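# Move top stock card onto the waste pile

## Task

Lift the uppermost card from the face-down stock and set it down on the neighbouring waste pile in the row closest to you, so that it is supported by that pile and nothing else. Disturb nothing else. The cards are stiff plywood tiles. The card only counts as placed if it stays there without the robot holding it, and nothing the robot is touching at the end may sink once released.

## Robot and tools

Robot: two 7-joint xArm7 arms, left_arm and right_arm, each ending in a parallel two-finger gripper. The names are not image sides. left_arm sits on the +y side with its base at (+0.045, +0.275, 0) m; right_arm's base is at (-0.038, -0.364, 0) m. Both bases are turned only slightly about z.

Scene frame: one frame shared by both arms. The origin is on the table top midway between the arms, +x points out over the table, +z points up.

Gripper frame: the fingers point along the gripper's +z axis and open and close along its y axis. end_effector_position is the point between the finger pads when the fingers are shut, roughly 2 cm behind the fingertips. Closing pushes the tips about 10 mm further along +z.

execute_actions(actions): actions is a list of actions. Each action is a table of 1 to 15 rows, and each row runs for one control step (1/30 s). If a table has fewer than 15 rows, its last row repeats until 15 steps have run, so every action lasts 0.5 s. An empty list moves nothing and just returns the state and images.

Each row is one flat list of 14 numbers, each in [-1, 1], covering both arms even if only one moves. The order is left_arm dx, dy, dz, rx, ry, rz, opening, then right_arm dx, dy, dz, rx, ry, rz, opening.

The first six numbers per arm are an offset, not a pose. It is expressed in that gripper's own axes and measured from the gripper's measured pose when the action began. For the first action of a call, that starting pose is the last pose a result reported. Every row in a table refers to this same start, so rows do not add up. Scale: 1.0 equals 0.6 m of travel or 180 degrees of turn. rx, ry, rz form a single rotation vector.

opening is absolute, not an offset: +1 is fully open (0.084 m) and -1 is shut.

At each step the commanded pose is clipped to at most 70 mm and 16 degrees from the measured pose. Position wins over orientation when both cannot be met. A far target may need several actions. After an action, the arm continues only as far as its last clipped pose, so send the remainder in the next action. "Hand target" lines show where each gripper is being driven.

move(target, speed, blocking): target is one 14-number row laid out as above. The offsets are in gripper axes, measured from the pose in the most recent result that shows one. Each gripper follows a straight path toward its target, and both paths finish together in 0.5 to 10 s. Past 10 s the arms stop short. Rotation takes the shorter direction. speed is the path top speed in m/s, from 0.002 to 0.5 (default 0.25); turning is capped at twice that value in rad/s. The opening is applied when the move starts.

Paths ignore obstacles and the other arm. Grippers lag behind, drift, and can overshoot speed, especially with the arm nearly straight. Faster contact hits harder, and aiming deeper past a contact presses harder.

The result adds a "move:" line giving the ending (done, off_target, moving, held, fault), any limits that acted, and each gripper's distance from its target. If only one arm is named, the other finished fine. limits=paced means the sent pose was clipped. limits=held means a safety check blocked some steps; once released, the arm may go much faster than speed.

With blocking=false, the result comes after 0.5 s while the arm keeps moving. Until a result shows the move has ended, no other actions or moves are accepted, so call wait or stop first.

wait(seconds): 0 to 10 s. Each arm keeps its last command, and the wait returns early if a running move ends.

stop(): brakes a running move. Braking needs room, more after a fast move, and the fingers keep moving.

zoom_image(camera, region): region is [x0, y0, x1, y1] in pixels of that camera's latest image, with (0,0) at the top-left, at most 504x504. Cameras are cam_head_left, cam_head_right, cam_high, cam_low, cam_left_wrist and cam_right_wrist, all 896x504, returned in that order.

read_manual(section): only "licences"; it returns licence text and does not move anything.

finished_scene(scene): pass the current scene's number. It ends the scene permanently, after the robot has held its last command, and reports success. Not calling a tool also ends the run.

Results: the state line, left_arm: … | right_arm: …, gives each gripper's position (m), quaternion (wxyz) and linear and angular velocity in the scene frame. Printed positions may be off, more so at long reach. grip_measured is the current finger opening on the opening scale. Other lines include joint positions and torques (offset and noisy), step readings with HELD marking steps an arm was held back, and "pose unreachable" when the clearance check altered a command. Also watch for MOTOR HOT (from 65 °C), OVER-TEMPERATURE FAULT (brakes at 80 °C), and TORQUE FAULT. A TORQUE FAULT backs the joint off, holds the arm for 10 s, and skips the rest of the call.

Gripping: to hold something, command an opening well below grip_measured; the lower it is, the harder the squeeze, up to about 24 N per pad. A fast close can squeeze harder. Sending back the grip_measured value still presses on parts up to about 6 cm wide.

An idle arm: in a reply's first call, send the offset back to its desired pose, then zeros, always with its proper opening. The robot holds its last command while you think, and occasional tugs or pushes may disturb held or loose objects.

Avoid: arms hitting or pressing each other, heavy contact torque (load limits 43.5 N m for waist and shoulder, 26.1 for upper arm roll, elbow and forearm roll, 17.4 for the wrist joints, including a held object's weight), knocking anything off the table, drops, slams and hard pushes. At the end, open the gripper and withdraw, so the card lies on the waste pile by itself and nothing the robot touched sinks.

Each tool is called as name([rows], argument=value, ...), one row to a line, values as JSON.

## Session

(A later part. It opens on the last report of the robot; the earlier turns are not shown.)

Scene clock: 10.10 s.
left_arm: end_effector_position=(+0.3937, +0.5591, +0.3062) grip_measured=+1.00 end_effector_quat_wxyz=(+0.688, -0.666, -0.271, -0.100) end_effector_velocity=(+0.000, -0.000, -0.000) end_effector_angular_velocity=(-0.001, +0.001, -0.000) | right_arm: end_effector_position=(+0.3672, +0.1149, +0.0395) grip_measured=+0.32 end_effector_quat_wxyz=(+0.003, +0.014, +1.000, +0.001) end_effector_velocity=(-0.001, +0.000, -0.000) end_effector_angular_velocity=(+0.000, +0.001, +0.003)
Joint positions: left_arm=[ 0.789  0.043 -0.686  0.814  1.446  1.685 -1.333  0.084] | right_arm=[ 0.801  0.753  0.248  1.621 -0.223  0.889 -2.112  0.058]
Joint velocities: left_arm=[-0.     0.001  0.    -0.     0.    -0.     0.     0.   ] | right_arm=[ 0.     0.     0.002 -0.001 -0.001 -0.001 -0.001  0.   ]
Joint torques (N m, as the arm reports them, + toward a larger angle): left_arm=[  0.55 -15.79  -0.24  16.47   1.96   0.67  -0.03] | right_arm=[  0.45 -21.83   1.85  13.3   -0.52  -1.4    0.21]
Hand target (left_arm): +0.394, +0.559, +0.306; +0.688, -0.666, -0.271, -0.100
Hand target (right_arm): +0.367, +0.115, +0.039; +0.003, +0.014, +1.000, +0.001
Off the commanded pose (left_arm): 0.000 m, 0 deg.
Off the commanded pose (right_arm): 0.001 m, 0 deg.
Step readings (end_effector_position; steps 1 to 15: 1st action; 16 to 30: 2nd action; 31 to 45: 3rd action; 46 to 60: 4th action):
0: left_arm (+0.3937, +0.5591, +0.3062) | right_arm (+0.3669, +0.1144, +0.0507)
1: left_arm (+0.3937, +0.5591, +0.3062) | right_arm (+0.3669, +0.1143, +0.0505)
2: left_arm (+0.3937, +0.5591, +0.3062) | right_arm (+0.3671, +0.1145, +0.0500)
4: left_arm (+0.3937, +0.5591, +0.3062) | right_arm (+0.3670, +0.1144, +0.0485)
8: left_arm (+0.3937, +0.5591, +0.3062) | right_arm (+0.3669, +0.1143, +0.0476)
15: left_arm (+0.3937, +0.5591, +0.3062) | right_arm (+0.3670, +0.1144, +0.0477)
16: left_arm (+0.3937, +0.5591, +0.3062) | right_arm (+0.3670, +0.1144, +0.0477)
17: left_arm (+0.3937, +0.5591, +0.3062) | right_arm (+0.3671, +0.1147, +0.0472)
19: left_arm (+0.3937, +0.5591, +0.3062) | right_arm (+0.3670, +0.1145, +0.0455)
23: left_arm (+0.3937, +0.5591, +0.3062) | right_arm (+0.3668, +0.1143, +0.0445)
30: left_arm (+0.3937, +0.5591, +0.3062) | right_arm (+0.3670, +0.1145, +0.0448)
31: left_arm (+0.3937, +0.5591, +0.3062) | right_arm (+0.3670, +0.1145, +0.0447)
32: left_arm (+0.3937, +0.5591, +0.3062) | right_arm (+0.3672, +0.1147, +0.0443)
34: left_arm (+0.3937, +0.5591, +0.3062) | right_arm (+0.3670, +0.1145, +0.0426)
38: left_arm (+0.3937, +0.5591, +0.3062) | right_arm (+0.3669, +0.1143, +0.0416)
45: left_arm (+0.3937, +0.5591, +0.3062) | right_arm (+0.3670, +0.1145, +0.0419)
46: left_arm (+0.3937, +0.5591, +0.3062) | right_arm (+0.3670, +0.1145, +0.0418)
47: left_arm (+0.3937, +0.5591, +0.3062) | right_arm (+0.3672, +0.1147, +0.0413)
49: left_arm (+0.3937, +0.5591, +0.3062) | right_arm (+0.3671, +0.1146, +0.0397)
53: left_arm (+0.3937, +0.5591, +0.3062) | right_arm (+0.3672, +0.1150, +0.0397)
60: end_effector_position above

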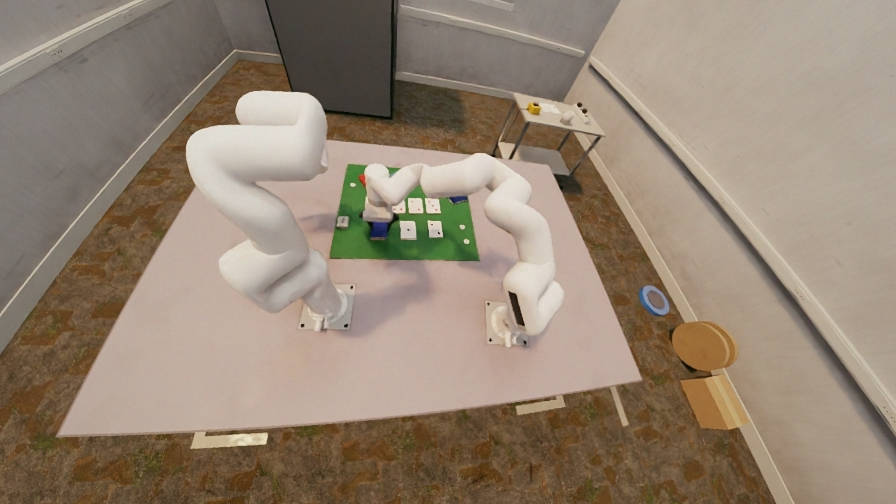

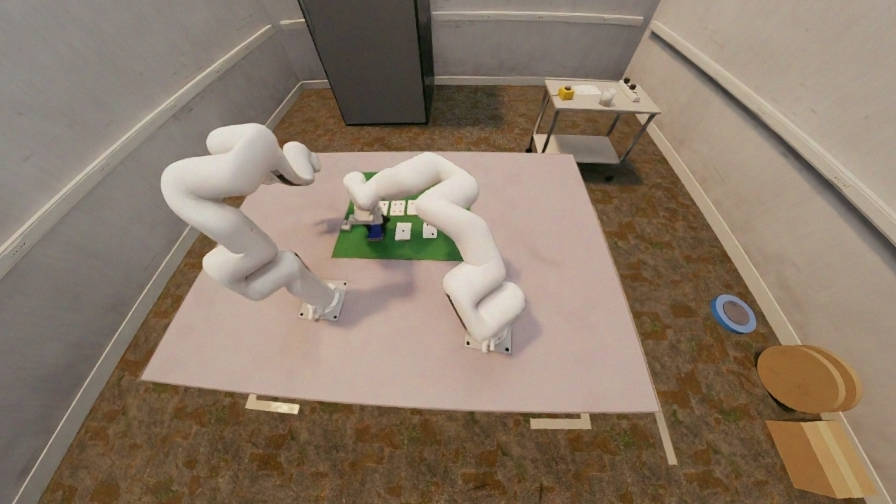

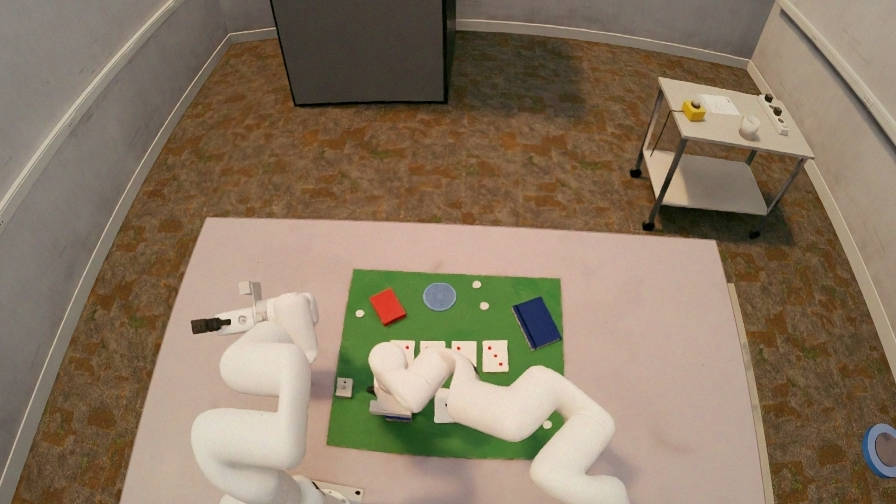

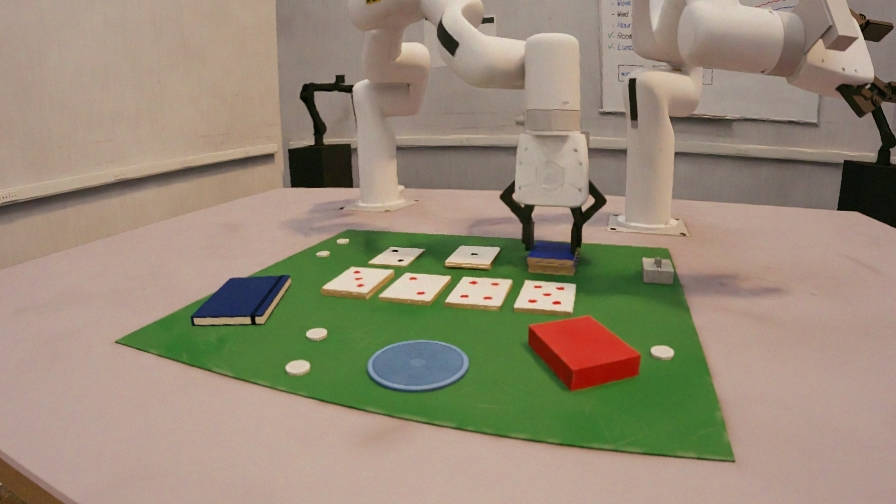

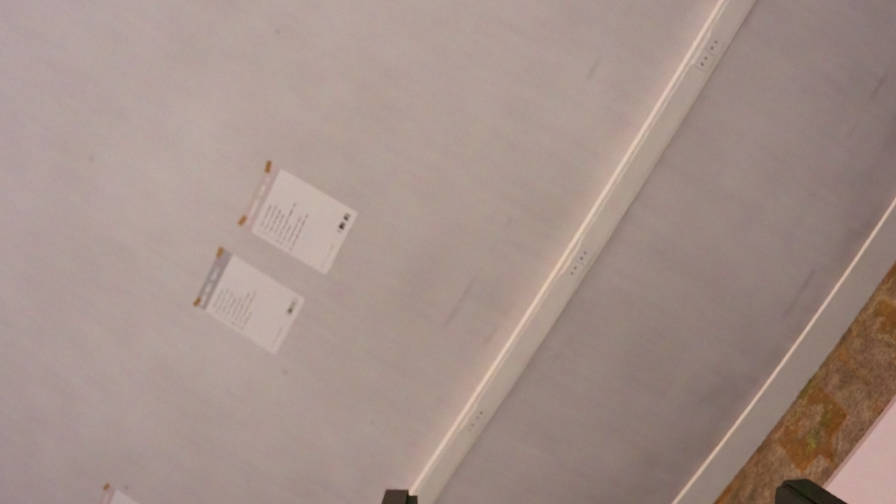

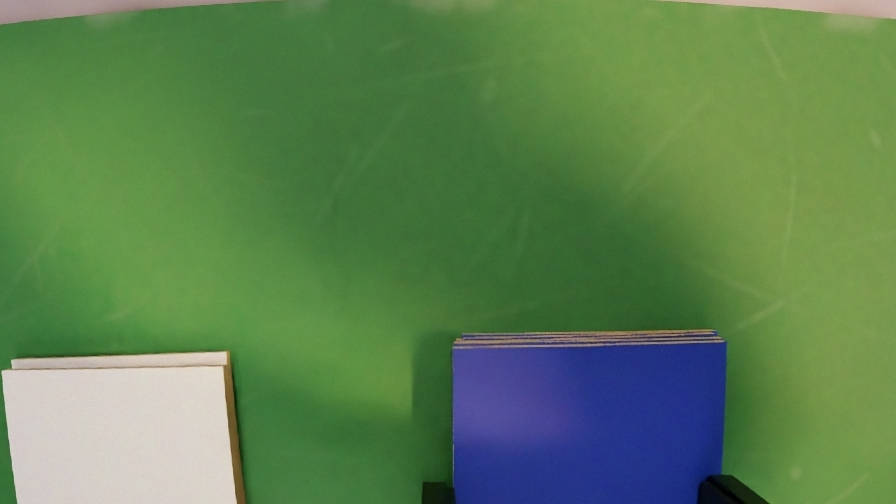

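execute_actions([
  [[0,0,0,0,0,0,1,0,0,-0.004,0,0,0,0.33],[0,0,0,0,0,0,1,0,0,-0.004,0,0,0,0.33],[0,0,0,0,0,0,1,0,0,-0.004,0,0,0,0.4],[0,0,0,0,0,0,1,0,0.001,-0.004,0,0,0,0.5],[0,0,0,0,0,0,1,0,0.002,-0.004,0,0,0,0.6],[0,0,0,0,0,0,1,0,0.003,-0.004,0,0,0,0.7],[0,0,0,0,0,0,1,0,0.004,-0.004,0,0,0,0.7]],
  [[0,0,0,0,0,0,1,0,0,0.003,0,0,0,0.7],[0,0,0,0,0,0,1,0,0,0.006,0,0,0,0.7],[0,0,0,0,0,0,1,0,0,0.009,0,0,0,0.7],[0,0,0,0,0,0,1,0,0,0.011,0,0,0,0.7],[0,0,0,0,0,0,1,0,0,0.013,0,0,0,0.7]],
])

zoom_image(camera="cam_low", region=[505, 215, 605, 285])

Scene clock: 14.83 s.
left_arm: end_effector_position=(+0.3937, +0.5591, +0.3062) grip_measured=+1.00 end_effector_quat_wxyz=(+0.688, -0.666, -0.271, -0.100) end_effector_velocity=(-0.000, +0.000, -0.000) end_effector_angular_velocity=(+0.000, +0.000, +0.000) | right_arm: end_effector_position=(+0.3672, +0.1171, +0.0338) grip_measured=+0.70 end_effector_quat_wxyz=(+0.003, +0.014, +1.000, +0.001) end_effector_velocity=(-0.000, -0.001, -0.001) end_effector_angular_velocity=(-0.002, +0.001, +0.001)
Joint positions: left_arm=[ 0.789  0.043 -0.686  0.814  1.446  1.685 -1.333  0.084] | right_arm=[ 0.806  0.769  0.246  1.631 -0.225  0.884 -2.109  0.073]
Joint velocities: left_arm=[ 0.001  0.    -0.    -0.001  0.     0.    -0.001 -0.   ] | right_arm=[ 0.     0.001 -0.001 -0.001 -0.    -0.    -0.001 -0.   ]
Joint torques (N m, as the arm reports them, + toward a larger angle): left_arm=[  0.71 -15.43  -0.39  16.54   1.82   0.64   0.13] | right_arm=[  0.67 -24.09   2.56  14.68  -0.37  -1.58   0.1 ]
Hand target (left_arm): +0.394, +0.559, +0.306; +0.688, -0.666, -0.271, -0.100
Hand target (right_arm): +0.367, +0.117, +0.034; +0.003, +0.014, +1.000, +0.001
Off the commanded pose (left_arm): 0.000 m, 0 deg.
Off the commanded pose (right_arm): 0.000 m, 0 deg.
Step readings (end_effector_position; steps 1 to 15: 1st action; 16 to 30: 2nd action):
0: left_arm (+0.3937, +0.5591, +0.3062) | right_arm (+0.3670, +0.1146, +0.0389)
1: left_arm (+0.3937, +0.5591, +0.3062) | right_arm (+0.3670, +0.1146, +0.0390)
2: left_arm (+0.3937, +0.5591, +0.3062) | right_arm (+0.3670, +0.1144, +0.0394)
4: left_arm (+0.3937, +0.5591, +0.3062) | right_arm (+0.3668, +0.1129, +0.0390)
8: left_arm (+0.3937, +0.5591, +0.3062) | right_arm (+0.3663, +0.1138, +0.0383)
15: left_arm (+0.3937, +0.5591, +0.3062) | right_arm (+0.3670, +0.1170, +0.0414)
16: left_arm (+0.3937, +0.5591, +0.3062) | right_arm (+0.3671, +0.1169, +0.0414)
17: left_arm (+0.3937, +0.5591, +0.3062) | right_arm (+0.3673, +0.1171, +0.0411)
19: left_arm (+0.3937, +0.5591, +0.3062) | right_arm (+0.3673, +0.1172, +0.0387)
23: left_arm (+0.3937, +0.5591, +0.3062) | right_arm (+0.3666, +0.1163, +0.0332)
30: end_effector_position above

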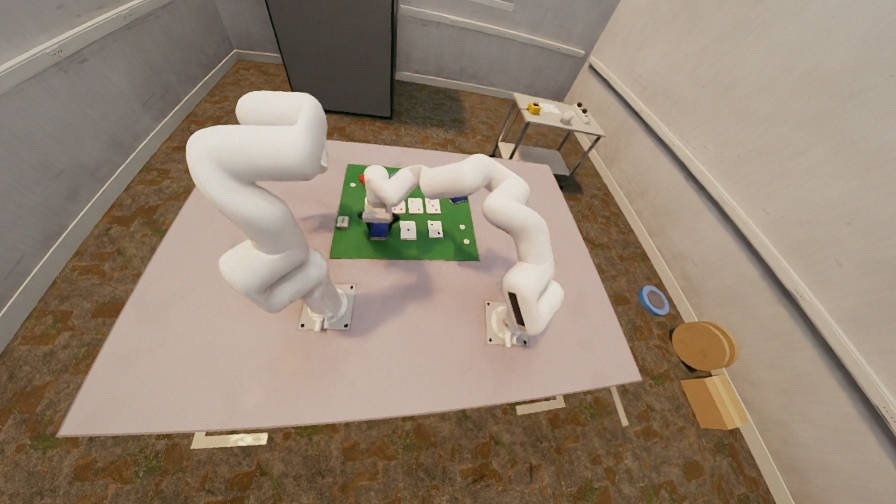

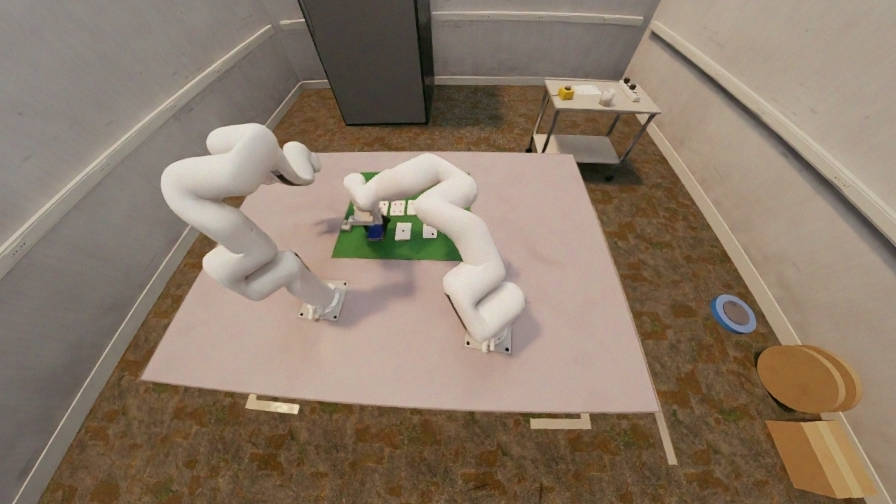

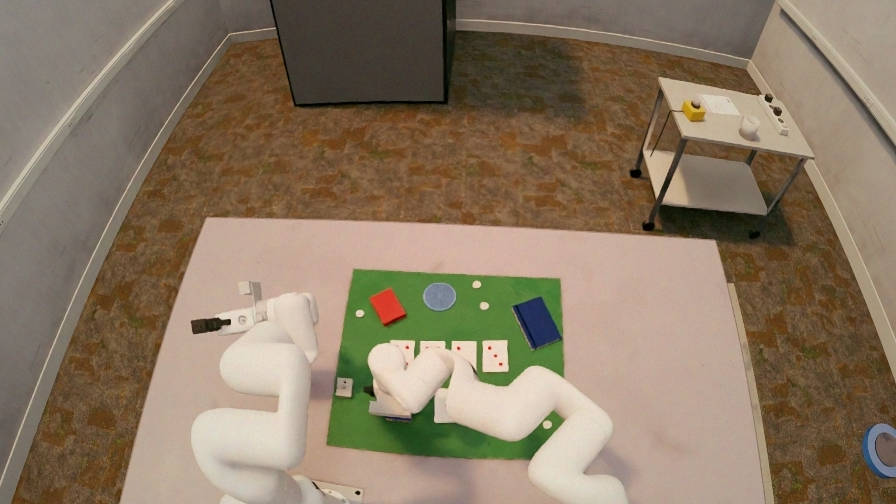

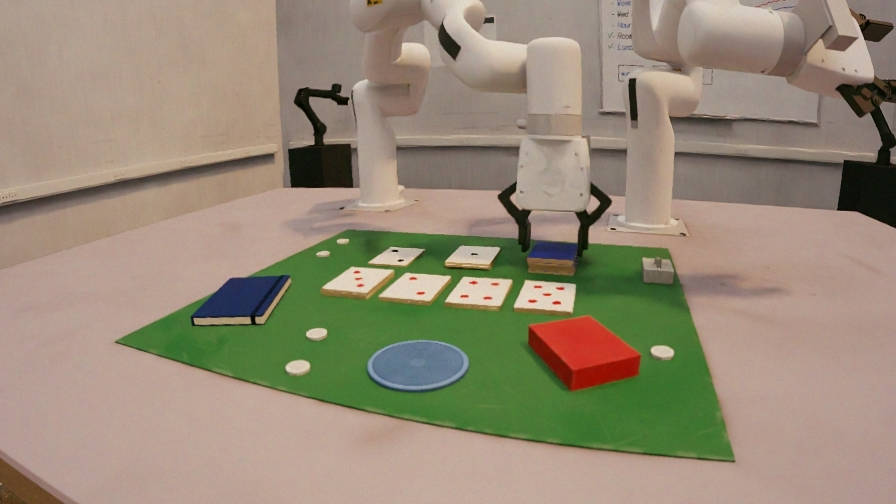

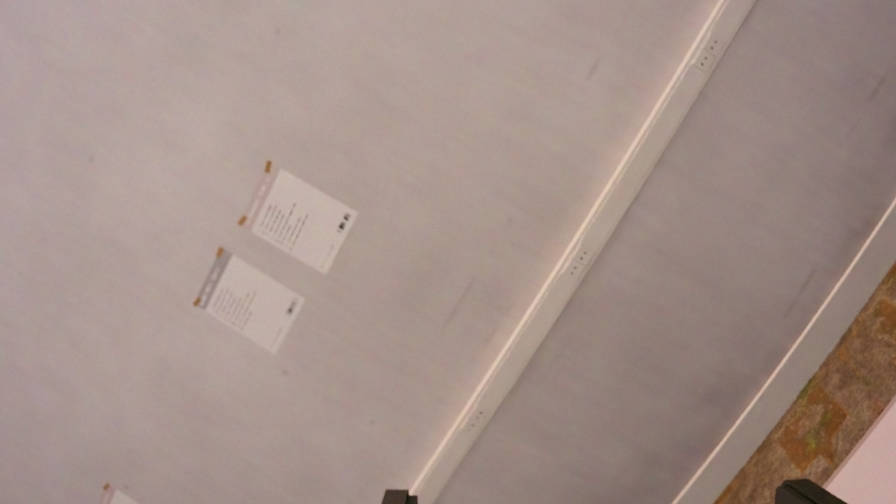

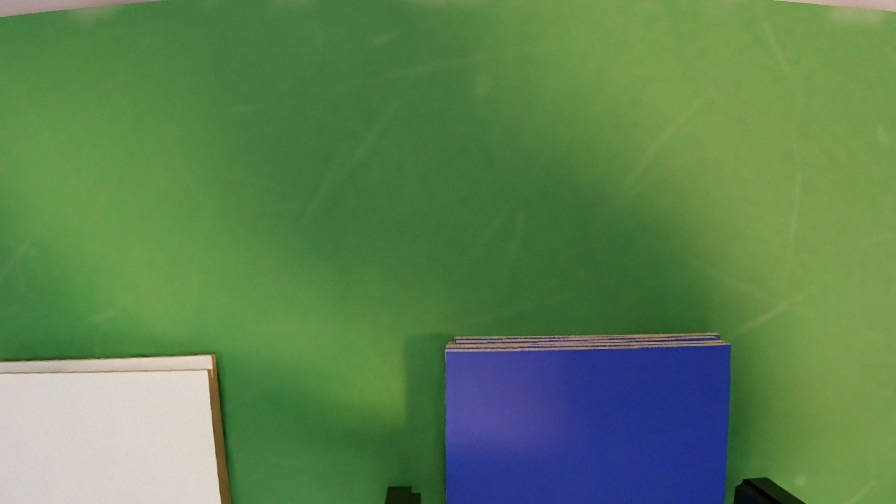

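Region (505, 215, 605, 285) of cam_low's 896x504 image, scaled by 5.040, with more detail than that image has; it fills the top 353 rows of this view, and the rest is white.

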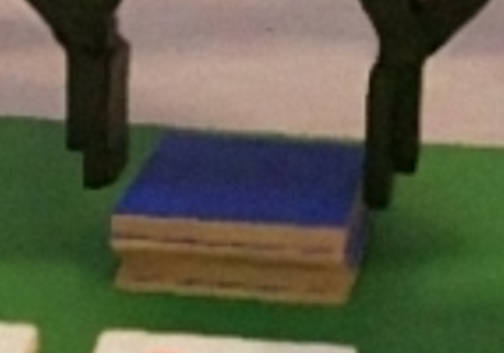

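execute_actions([
  [[0,0,0,0,0,0,1,0,0.0025,0.0006,0,0,0,0.68],[0,0,0,0,0,0,1,0,0.0025,0.0006,0,0,0,0.66],[0,0,0,0,0,0,1,0,0.0025,0.0006,0,0,0,0.64],[0,0,0,0,0,0,1,0,0.0025,0.0006,0,0,0,0.62],[0,0,0,0,0,0,1,0,0.0025,0.0006,0,0,0,0.6],[0,0,0,0,0,0,1,0,0.0025,0.0006,0,0,0,0.58],[0,0,0,0,0,0,1,0,0.0025,0.0006,0,0,0,0.56],[0,0,0,0,0,0,1,0,0.0025,0.0006,0,0,0,0.54],[0,0,0,0,0,0,1,0,0.0025,0.0006,0,0,0,0.52],[0,0,0,0,0,0,1,0,0.0025,0.0006,0,0,0,0.5],[0,0,0,0,0,0,1,0,0.0025,0.0006,0,0,0,0.48],[0,0,0,0,0,0,1,0,0.0025,0.0006,0,0,0,0.46],[0,0,0,0,0,0,1,0,0.0025,0.0006,0,0,0,0.44],[0,0,0,0,0,0,1,0,0.0025,0.0006,0,0,0,0.42],[0,0,0,0,0,0,1,0,0.0025,0.0006,0,0,0,0.4]],
  [[0,0,0,0,0,0,1,0,0,0,0,0,0,0.37],[0,0,0,0,0,0,1,0,0,0,0,0,0,0.34],[0,0,0,0,0,0,1,0,0,0,0,0,0,0.31],[0,0,0,0,0,0,1,0,0,0,0,0,0,0.28],[0,0,0,0,0,0,1,0,0,0,0,0,0,0.25],[0,0,0,0,0,0,1,0,0,0,0,0,0,0.2],[0,0,0,0,0,0,1,0,0,0,0,0,0,0.15],[0,0,0,0,0,0,1,0,0,0,0,0,0,0.1]],
])

zoom_image(camera="cam_low", region=[505, 215, 605, 285])

Scene clock: 16.73 s.
left_arm: end_effector_position=(+0.3937, +0.5591, +0.3062) grip_measured=+1.00 end_effector_quat_wxyz=(+0.688, -0.666, -0.271, -0.100) end_effector_velocity=(+0.000, +0.000, +0.000) end_effector_angular_velocity=(-0.000, +0.001, +0.000) | right_arm: end_effector_position=(+0.3673, +0.1186, +0.0337) grip_measured=+0.47 end_effector_quat_wxyz=(+0.003, +0.014, +1.000, +0.001) end_effector_velocity=(+0.000, +0.001, +0.001) end_effector_angular_velocity=(+0.002, -0.000, -0.001)
Joint positions: left_arm=[ 0.789  0.043 -0.686  0.814  1.446  1.685 -1.333  0.084] | right_arm=[ 0.808  0.773  0.245  1.638 -0.226  0.886 -2.108  0.064]
Joint velocities: left_arm=[ 0.     0.001 -0.     0.001  0.     0.     0.001  0.   ] | right_arm=[-0.001 -0.     0.001  0.002  0.     0.     0.001  0.   ]
Joint torques (N m, as the arm reports them, + toward a larger angle): left_arm=[  0.68 -15.88  -0.21  16.58   2.01   0.65  -0.04] | right_arm=[  0.99 -24.25   2.49  14.69  -0.34  -1.62   0.14]
Hand target (left_arm): +0.394, +0.559, +0.306; +0.688, -0.666, -0.271, -0.100
Hand target (right_arm): +0.367, +0.119, +0.034; +0.003, +0.014, +1.000, +0.001
Off the commanded pose (left_arm): 0.000 m, 0 deg.
Off the commanded pose (right_arm): 0.000 m, 0 deg.
Step readings (end_effector_position; steps 1 to 15: 1st action; 16 to 30: 2nd action):
0: left_arm (+0.3937, +0.5591, +0.3062) | right_arm (+0.3671, +0.1170, +0.0336)
1: left_arm (+0.3937, +0.5591, +0.3062) | right_arm (+0.3671, +0.1170, +0.0336)
2: left_arm (+0.3937, +0.5591, +0.3062) | right_arm (+0.3672, +0.1173, +0.0336)
4: left_arm (+0.3937, +0.5591, +0.3062) | right_arm (+0.3672, +0.1182, +0.0335)
8: left_arm (+0.3937, +0.5591, +0.3062) | right_arm (+0.3670, +0.1187, +0.0335)
15: left_arm (+0.3937, +0.5591, +0.3062) | right_arm (+0.3673, +0.1186, +0.0336)
16: left_arm (+0.3937, +0.5591, +0.3062) | right_arm (+0.3673, +0.1186, +0.0336)
17: left_arm (+0.3937, +0.5591, +0.3062) | right_arm (+0.3673, +0.1186, +0.0337)
19: left_arm (+0.3937, +0.5591, +0.3062) | right_arm (+0.3673, +0.1186, +0.0337)
23: left_arm (+0.3937, +0.5591, +0.3062) | right_arm (+0.3673, +0.1186, +0.0337)
30: end_effector_position above

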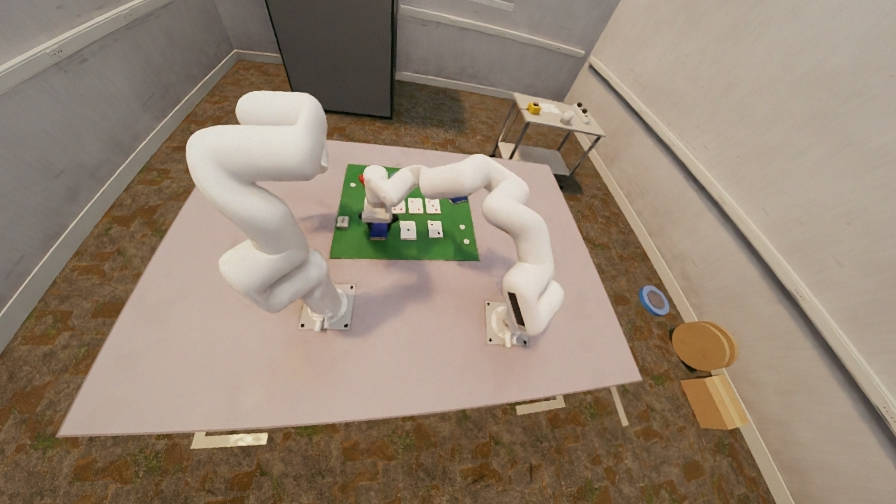

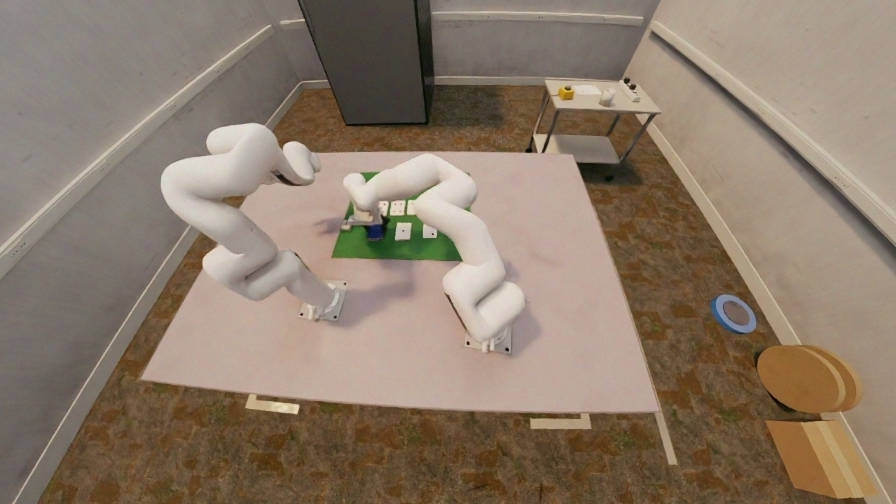

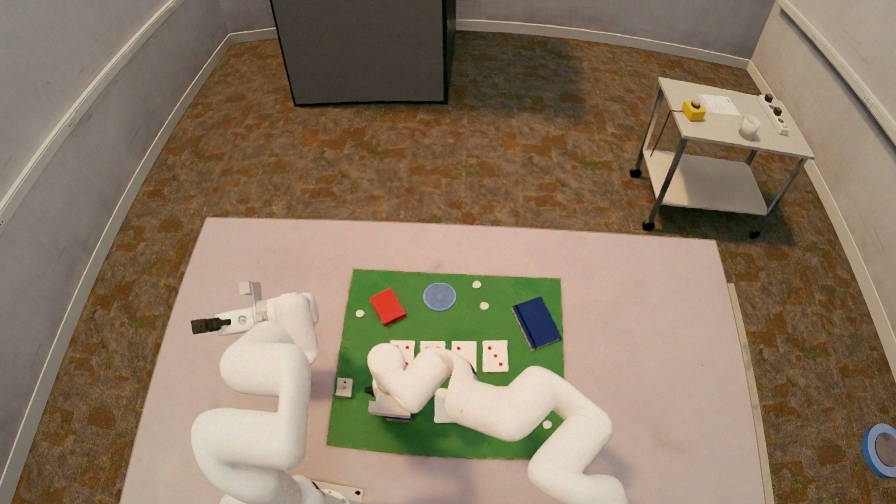

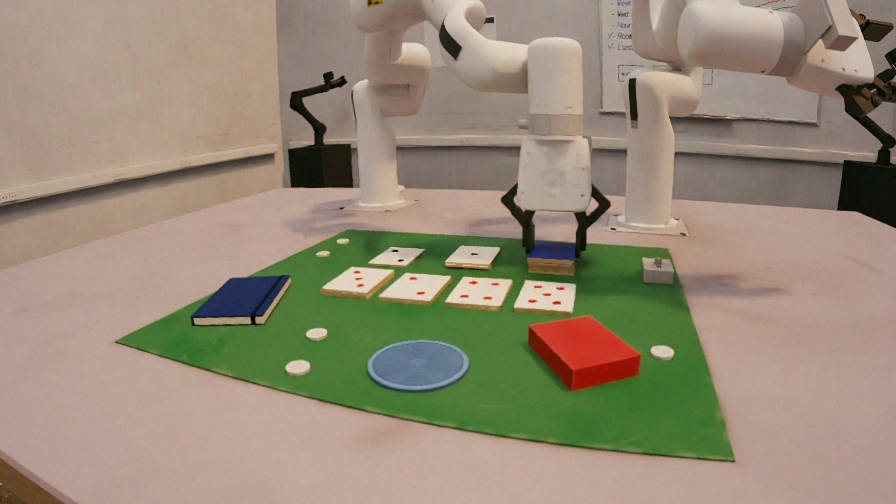

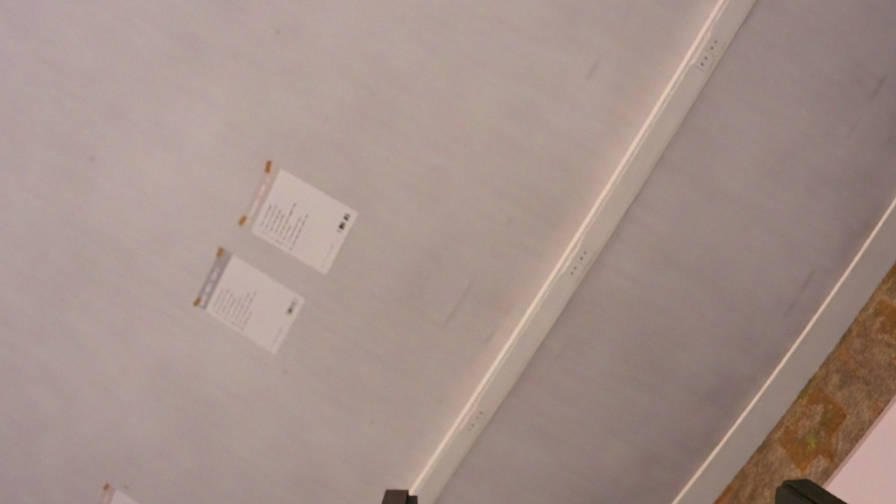

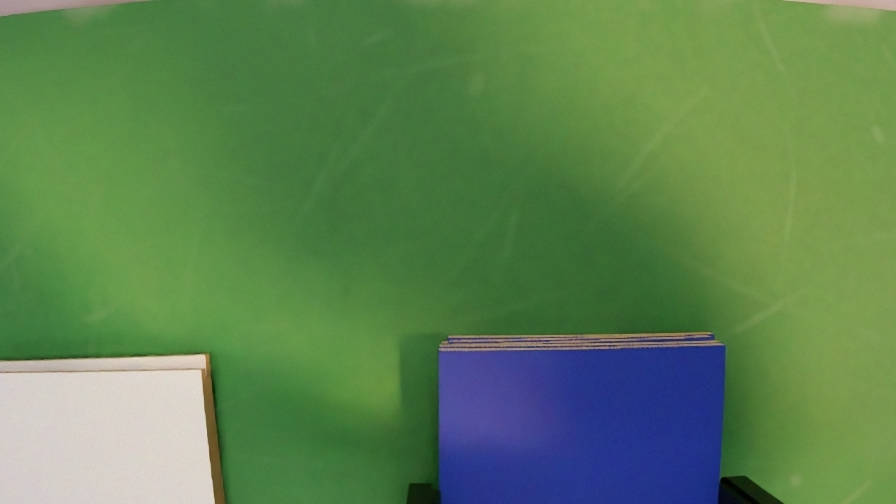

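Region (505, 215, 605, 285) of cam_low's 896x504 image, scaled by 5.040, with more detail than that image has; it fills the top 353 rows of this view, and the rest is white.

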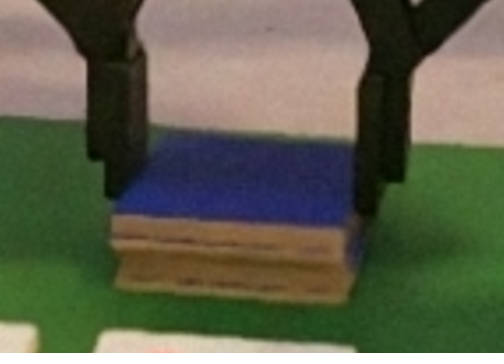

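Gripped, well centred. Lift 1.5 cm and check.

move(target=[0,0,0,0,0,0,1, 0,0,-0.025,0,0,0,-0.1], speed=0.05)

zoom_image(camera="cam_low", region=[505, 215, 605, 285])

Scene clock: 17.70 s.
left_arm: end_effector_position=(+0.3937, +0.5591, +0.3062) grip_measured=+1.00 end_effector_quat_wxyz=(+0.688, -0.666, -0.271, -0.100) end_effector_velocity=(+0.000, -0.000, -0.000) end_effector_angular_velocity=(-0.000, -0.001, -0.002) | right_arm: end_effector_position=(+0.3672, +0.1185, +0.0484) grip_measured=+0.47 end_effector_quat_wxyz=(+0.003, +0.014, +1.000, +0.001) end_effector_velocity=(-0.002, -0.002, -0.003) end_effector_angular_velocity=(-0.006, +0.005, +0.000)
Joint positions: left_arm=[ 0.789  0.043 -0.686  0.814  1.446  1.685 -1.333  0.084] | right_arm=[ 0.805  0.749  0.25   1.641 -0.219  0.914 -2.112  0.064]
Joint velocities: left_arm=[ 0.     0.    -0.001 -0.     0.    -0.    -0.001  0.   ] | right_arm=[ 0.     0.002 -0.001 -0.004  0.     0.002  0.     0.   ]
Joint torques (N m, as the arm reports them, + toward a larger angle): left_arm=[  0.53 -15.54  -0.22  16.62   1.88   0.65   0.06] | right_arm=[  0.82 -24.41   2.44  15.19  -0.3   -1.72   0.15]
Hand target (left_arm): +0.394, +0.559, +0.306; +0.688, -0.666, -0.271, -0.100
Hand target (right_arm): +0.367, +0.119, +0.049; +0.003, +0.014, +1.000, +0.001
Off the commanded pose (left_arm): 0.000 m, 0 deg.
Off the commanded pose (right_arm): 0.000 m, 0 deg.
move: done

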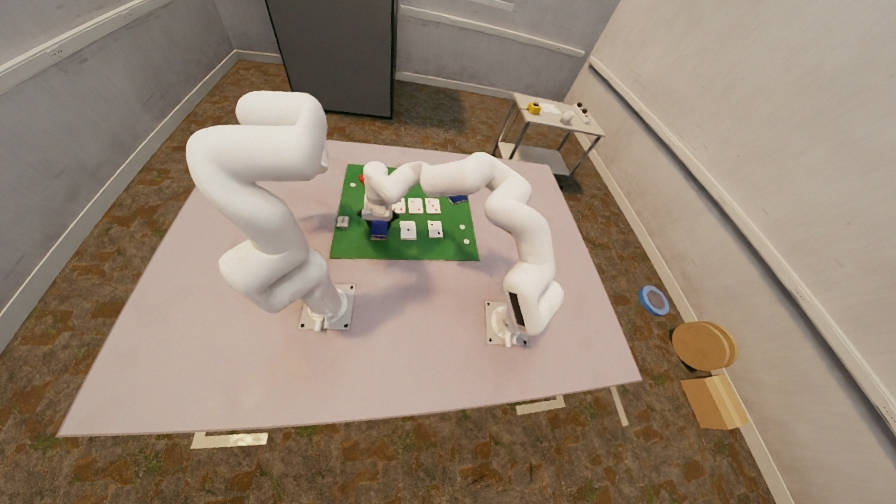

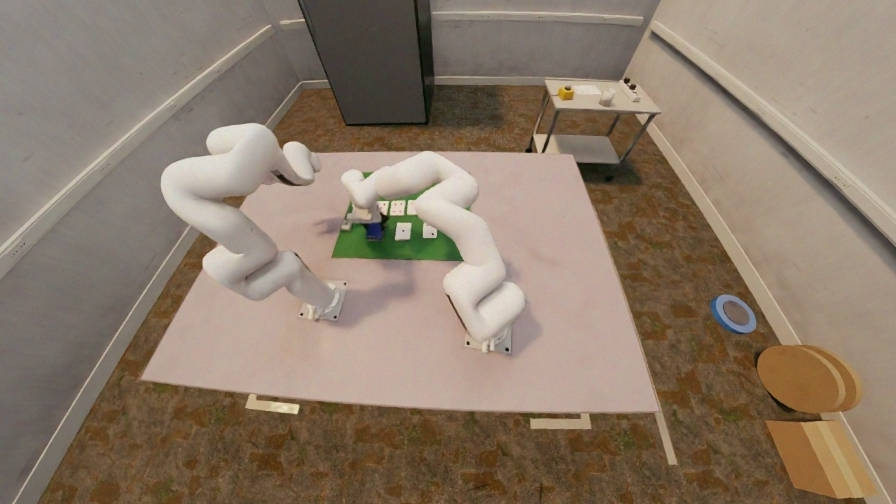

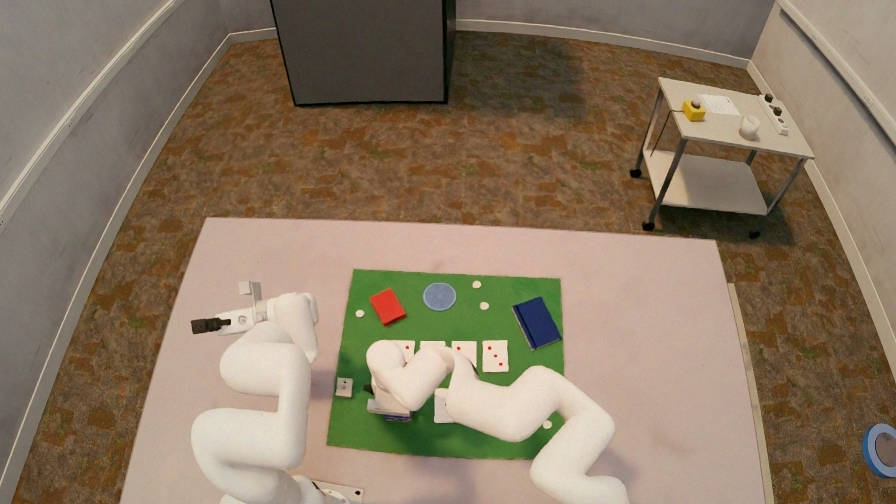

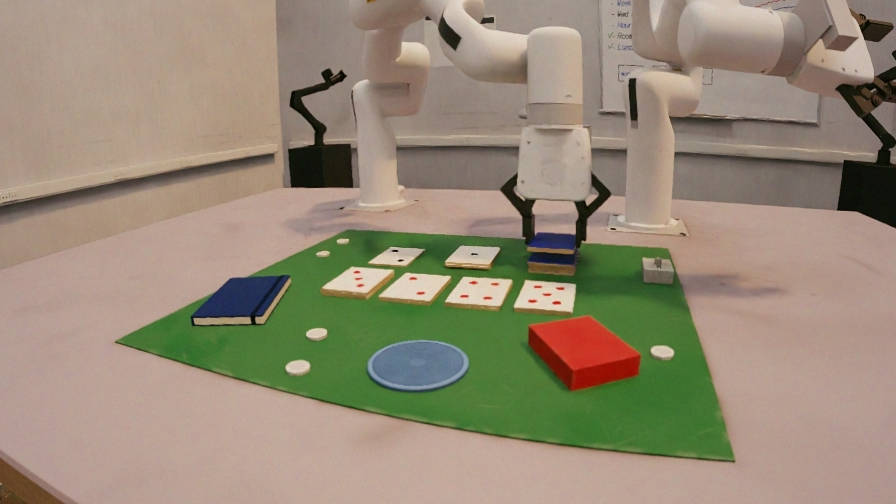

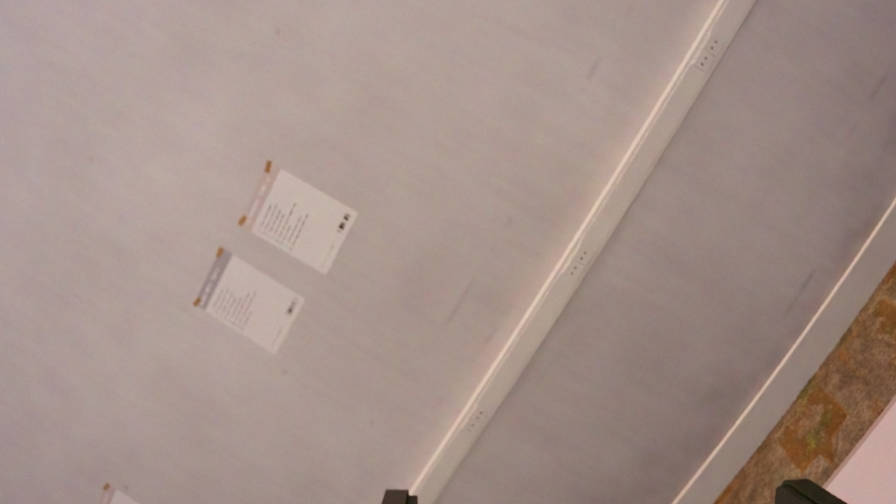

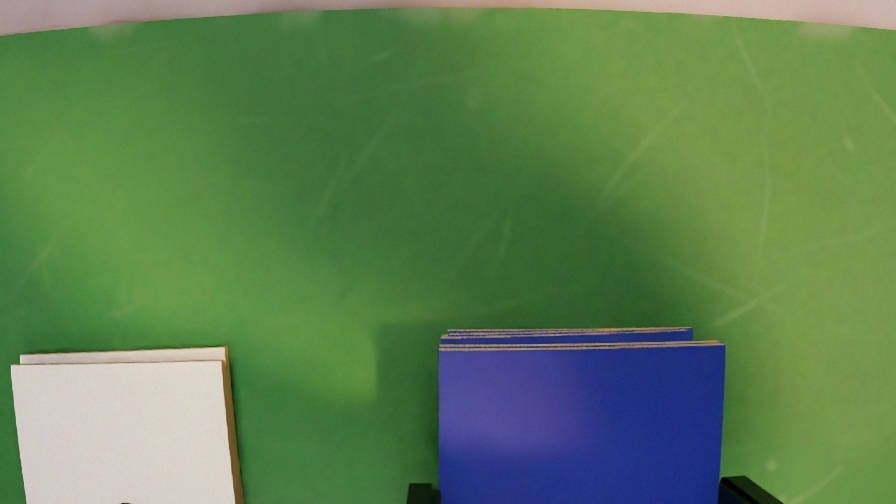

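Region (505, 215, 605, 285) of cam_low's 896x504 image, scaled by 5.040, with more detail than that image has; it fills the top 353 rows of this view, and the rest is white.

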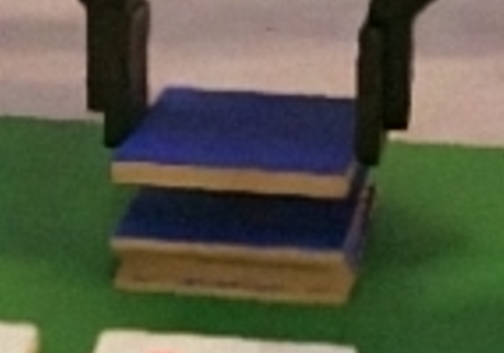

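zoom_image(camera="cam_right_wrist", region=[620, 310, 740, 370])

zoom_image(camera="cam_low", region=[520, 235, 590, 280])

Region (620, 310, 740, 370) of cam_right_wrist's 896x504 image, scaled by 4.200, with more detail than that image has.

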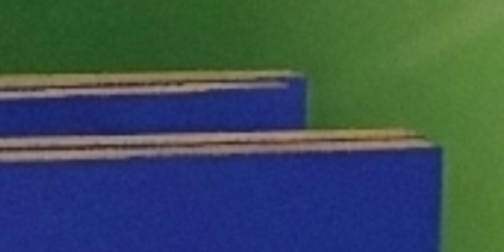

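Region (520, 235, 590, 280) of cam_low's 896x504 image, scaled by 7.200, with more detail than that image has; it fills the top 324 rows of this view, and the rest is white.

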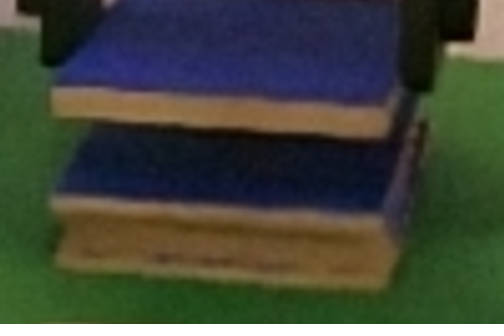

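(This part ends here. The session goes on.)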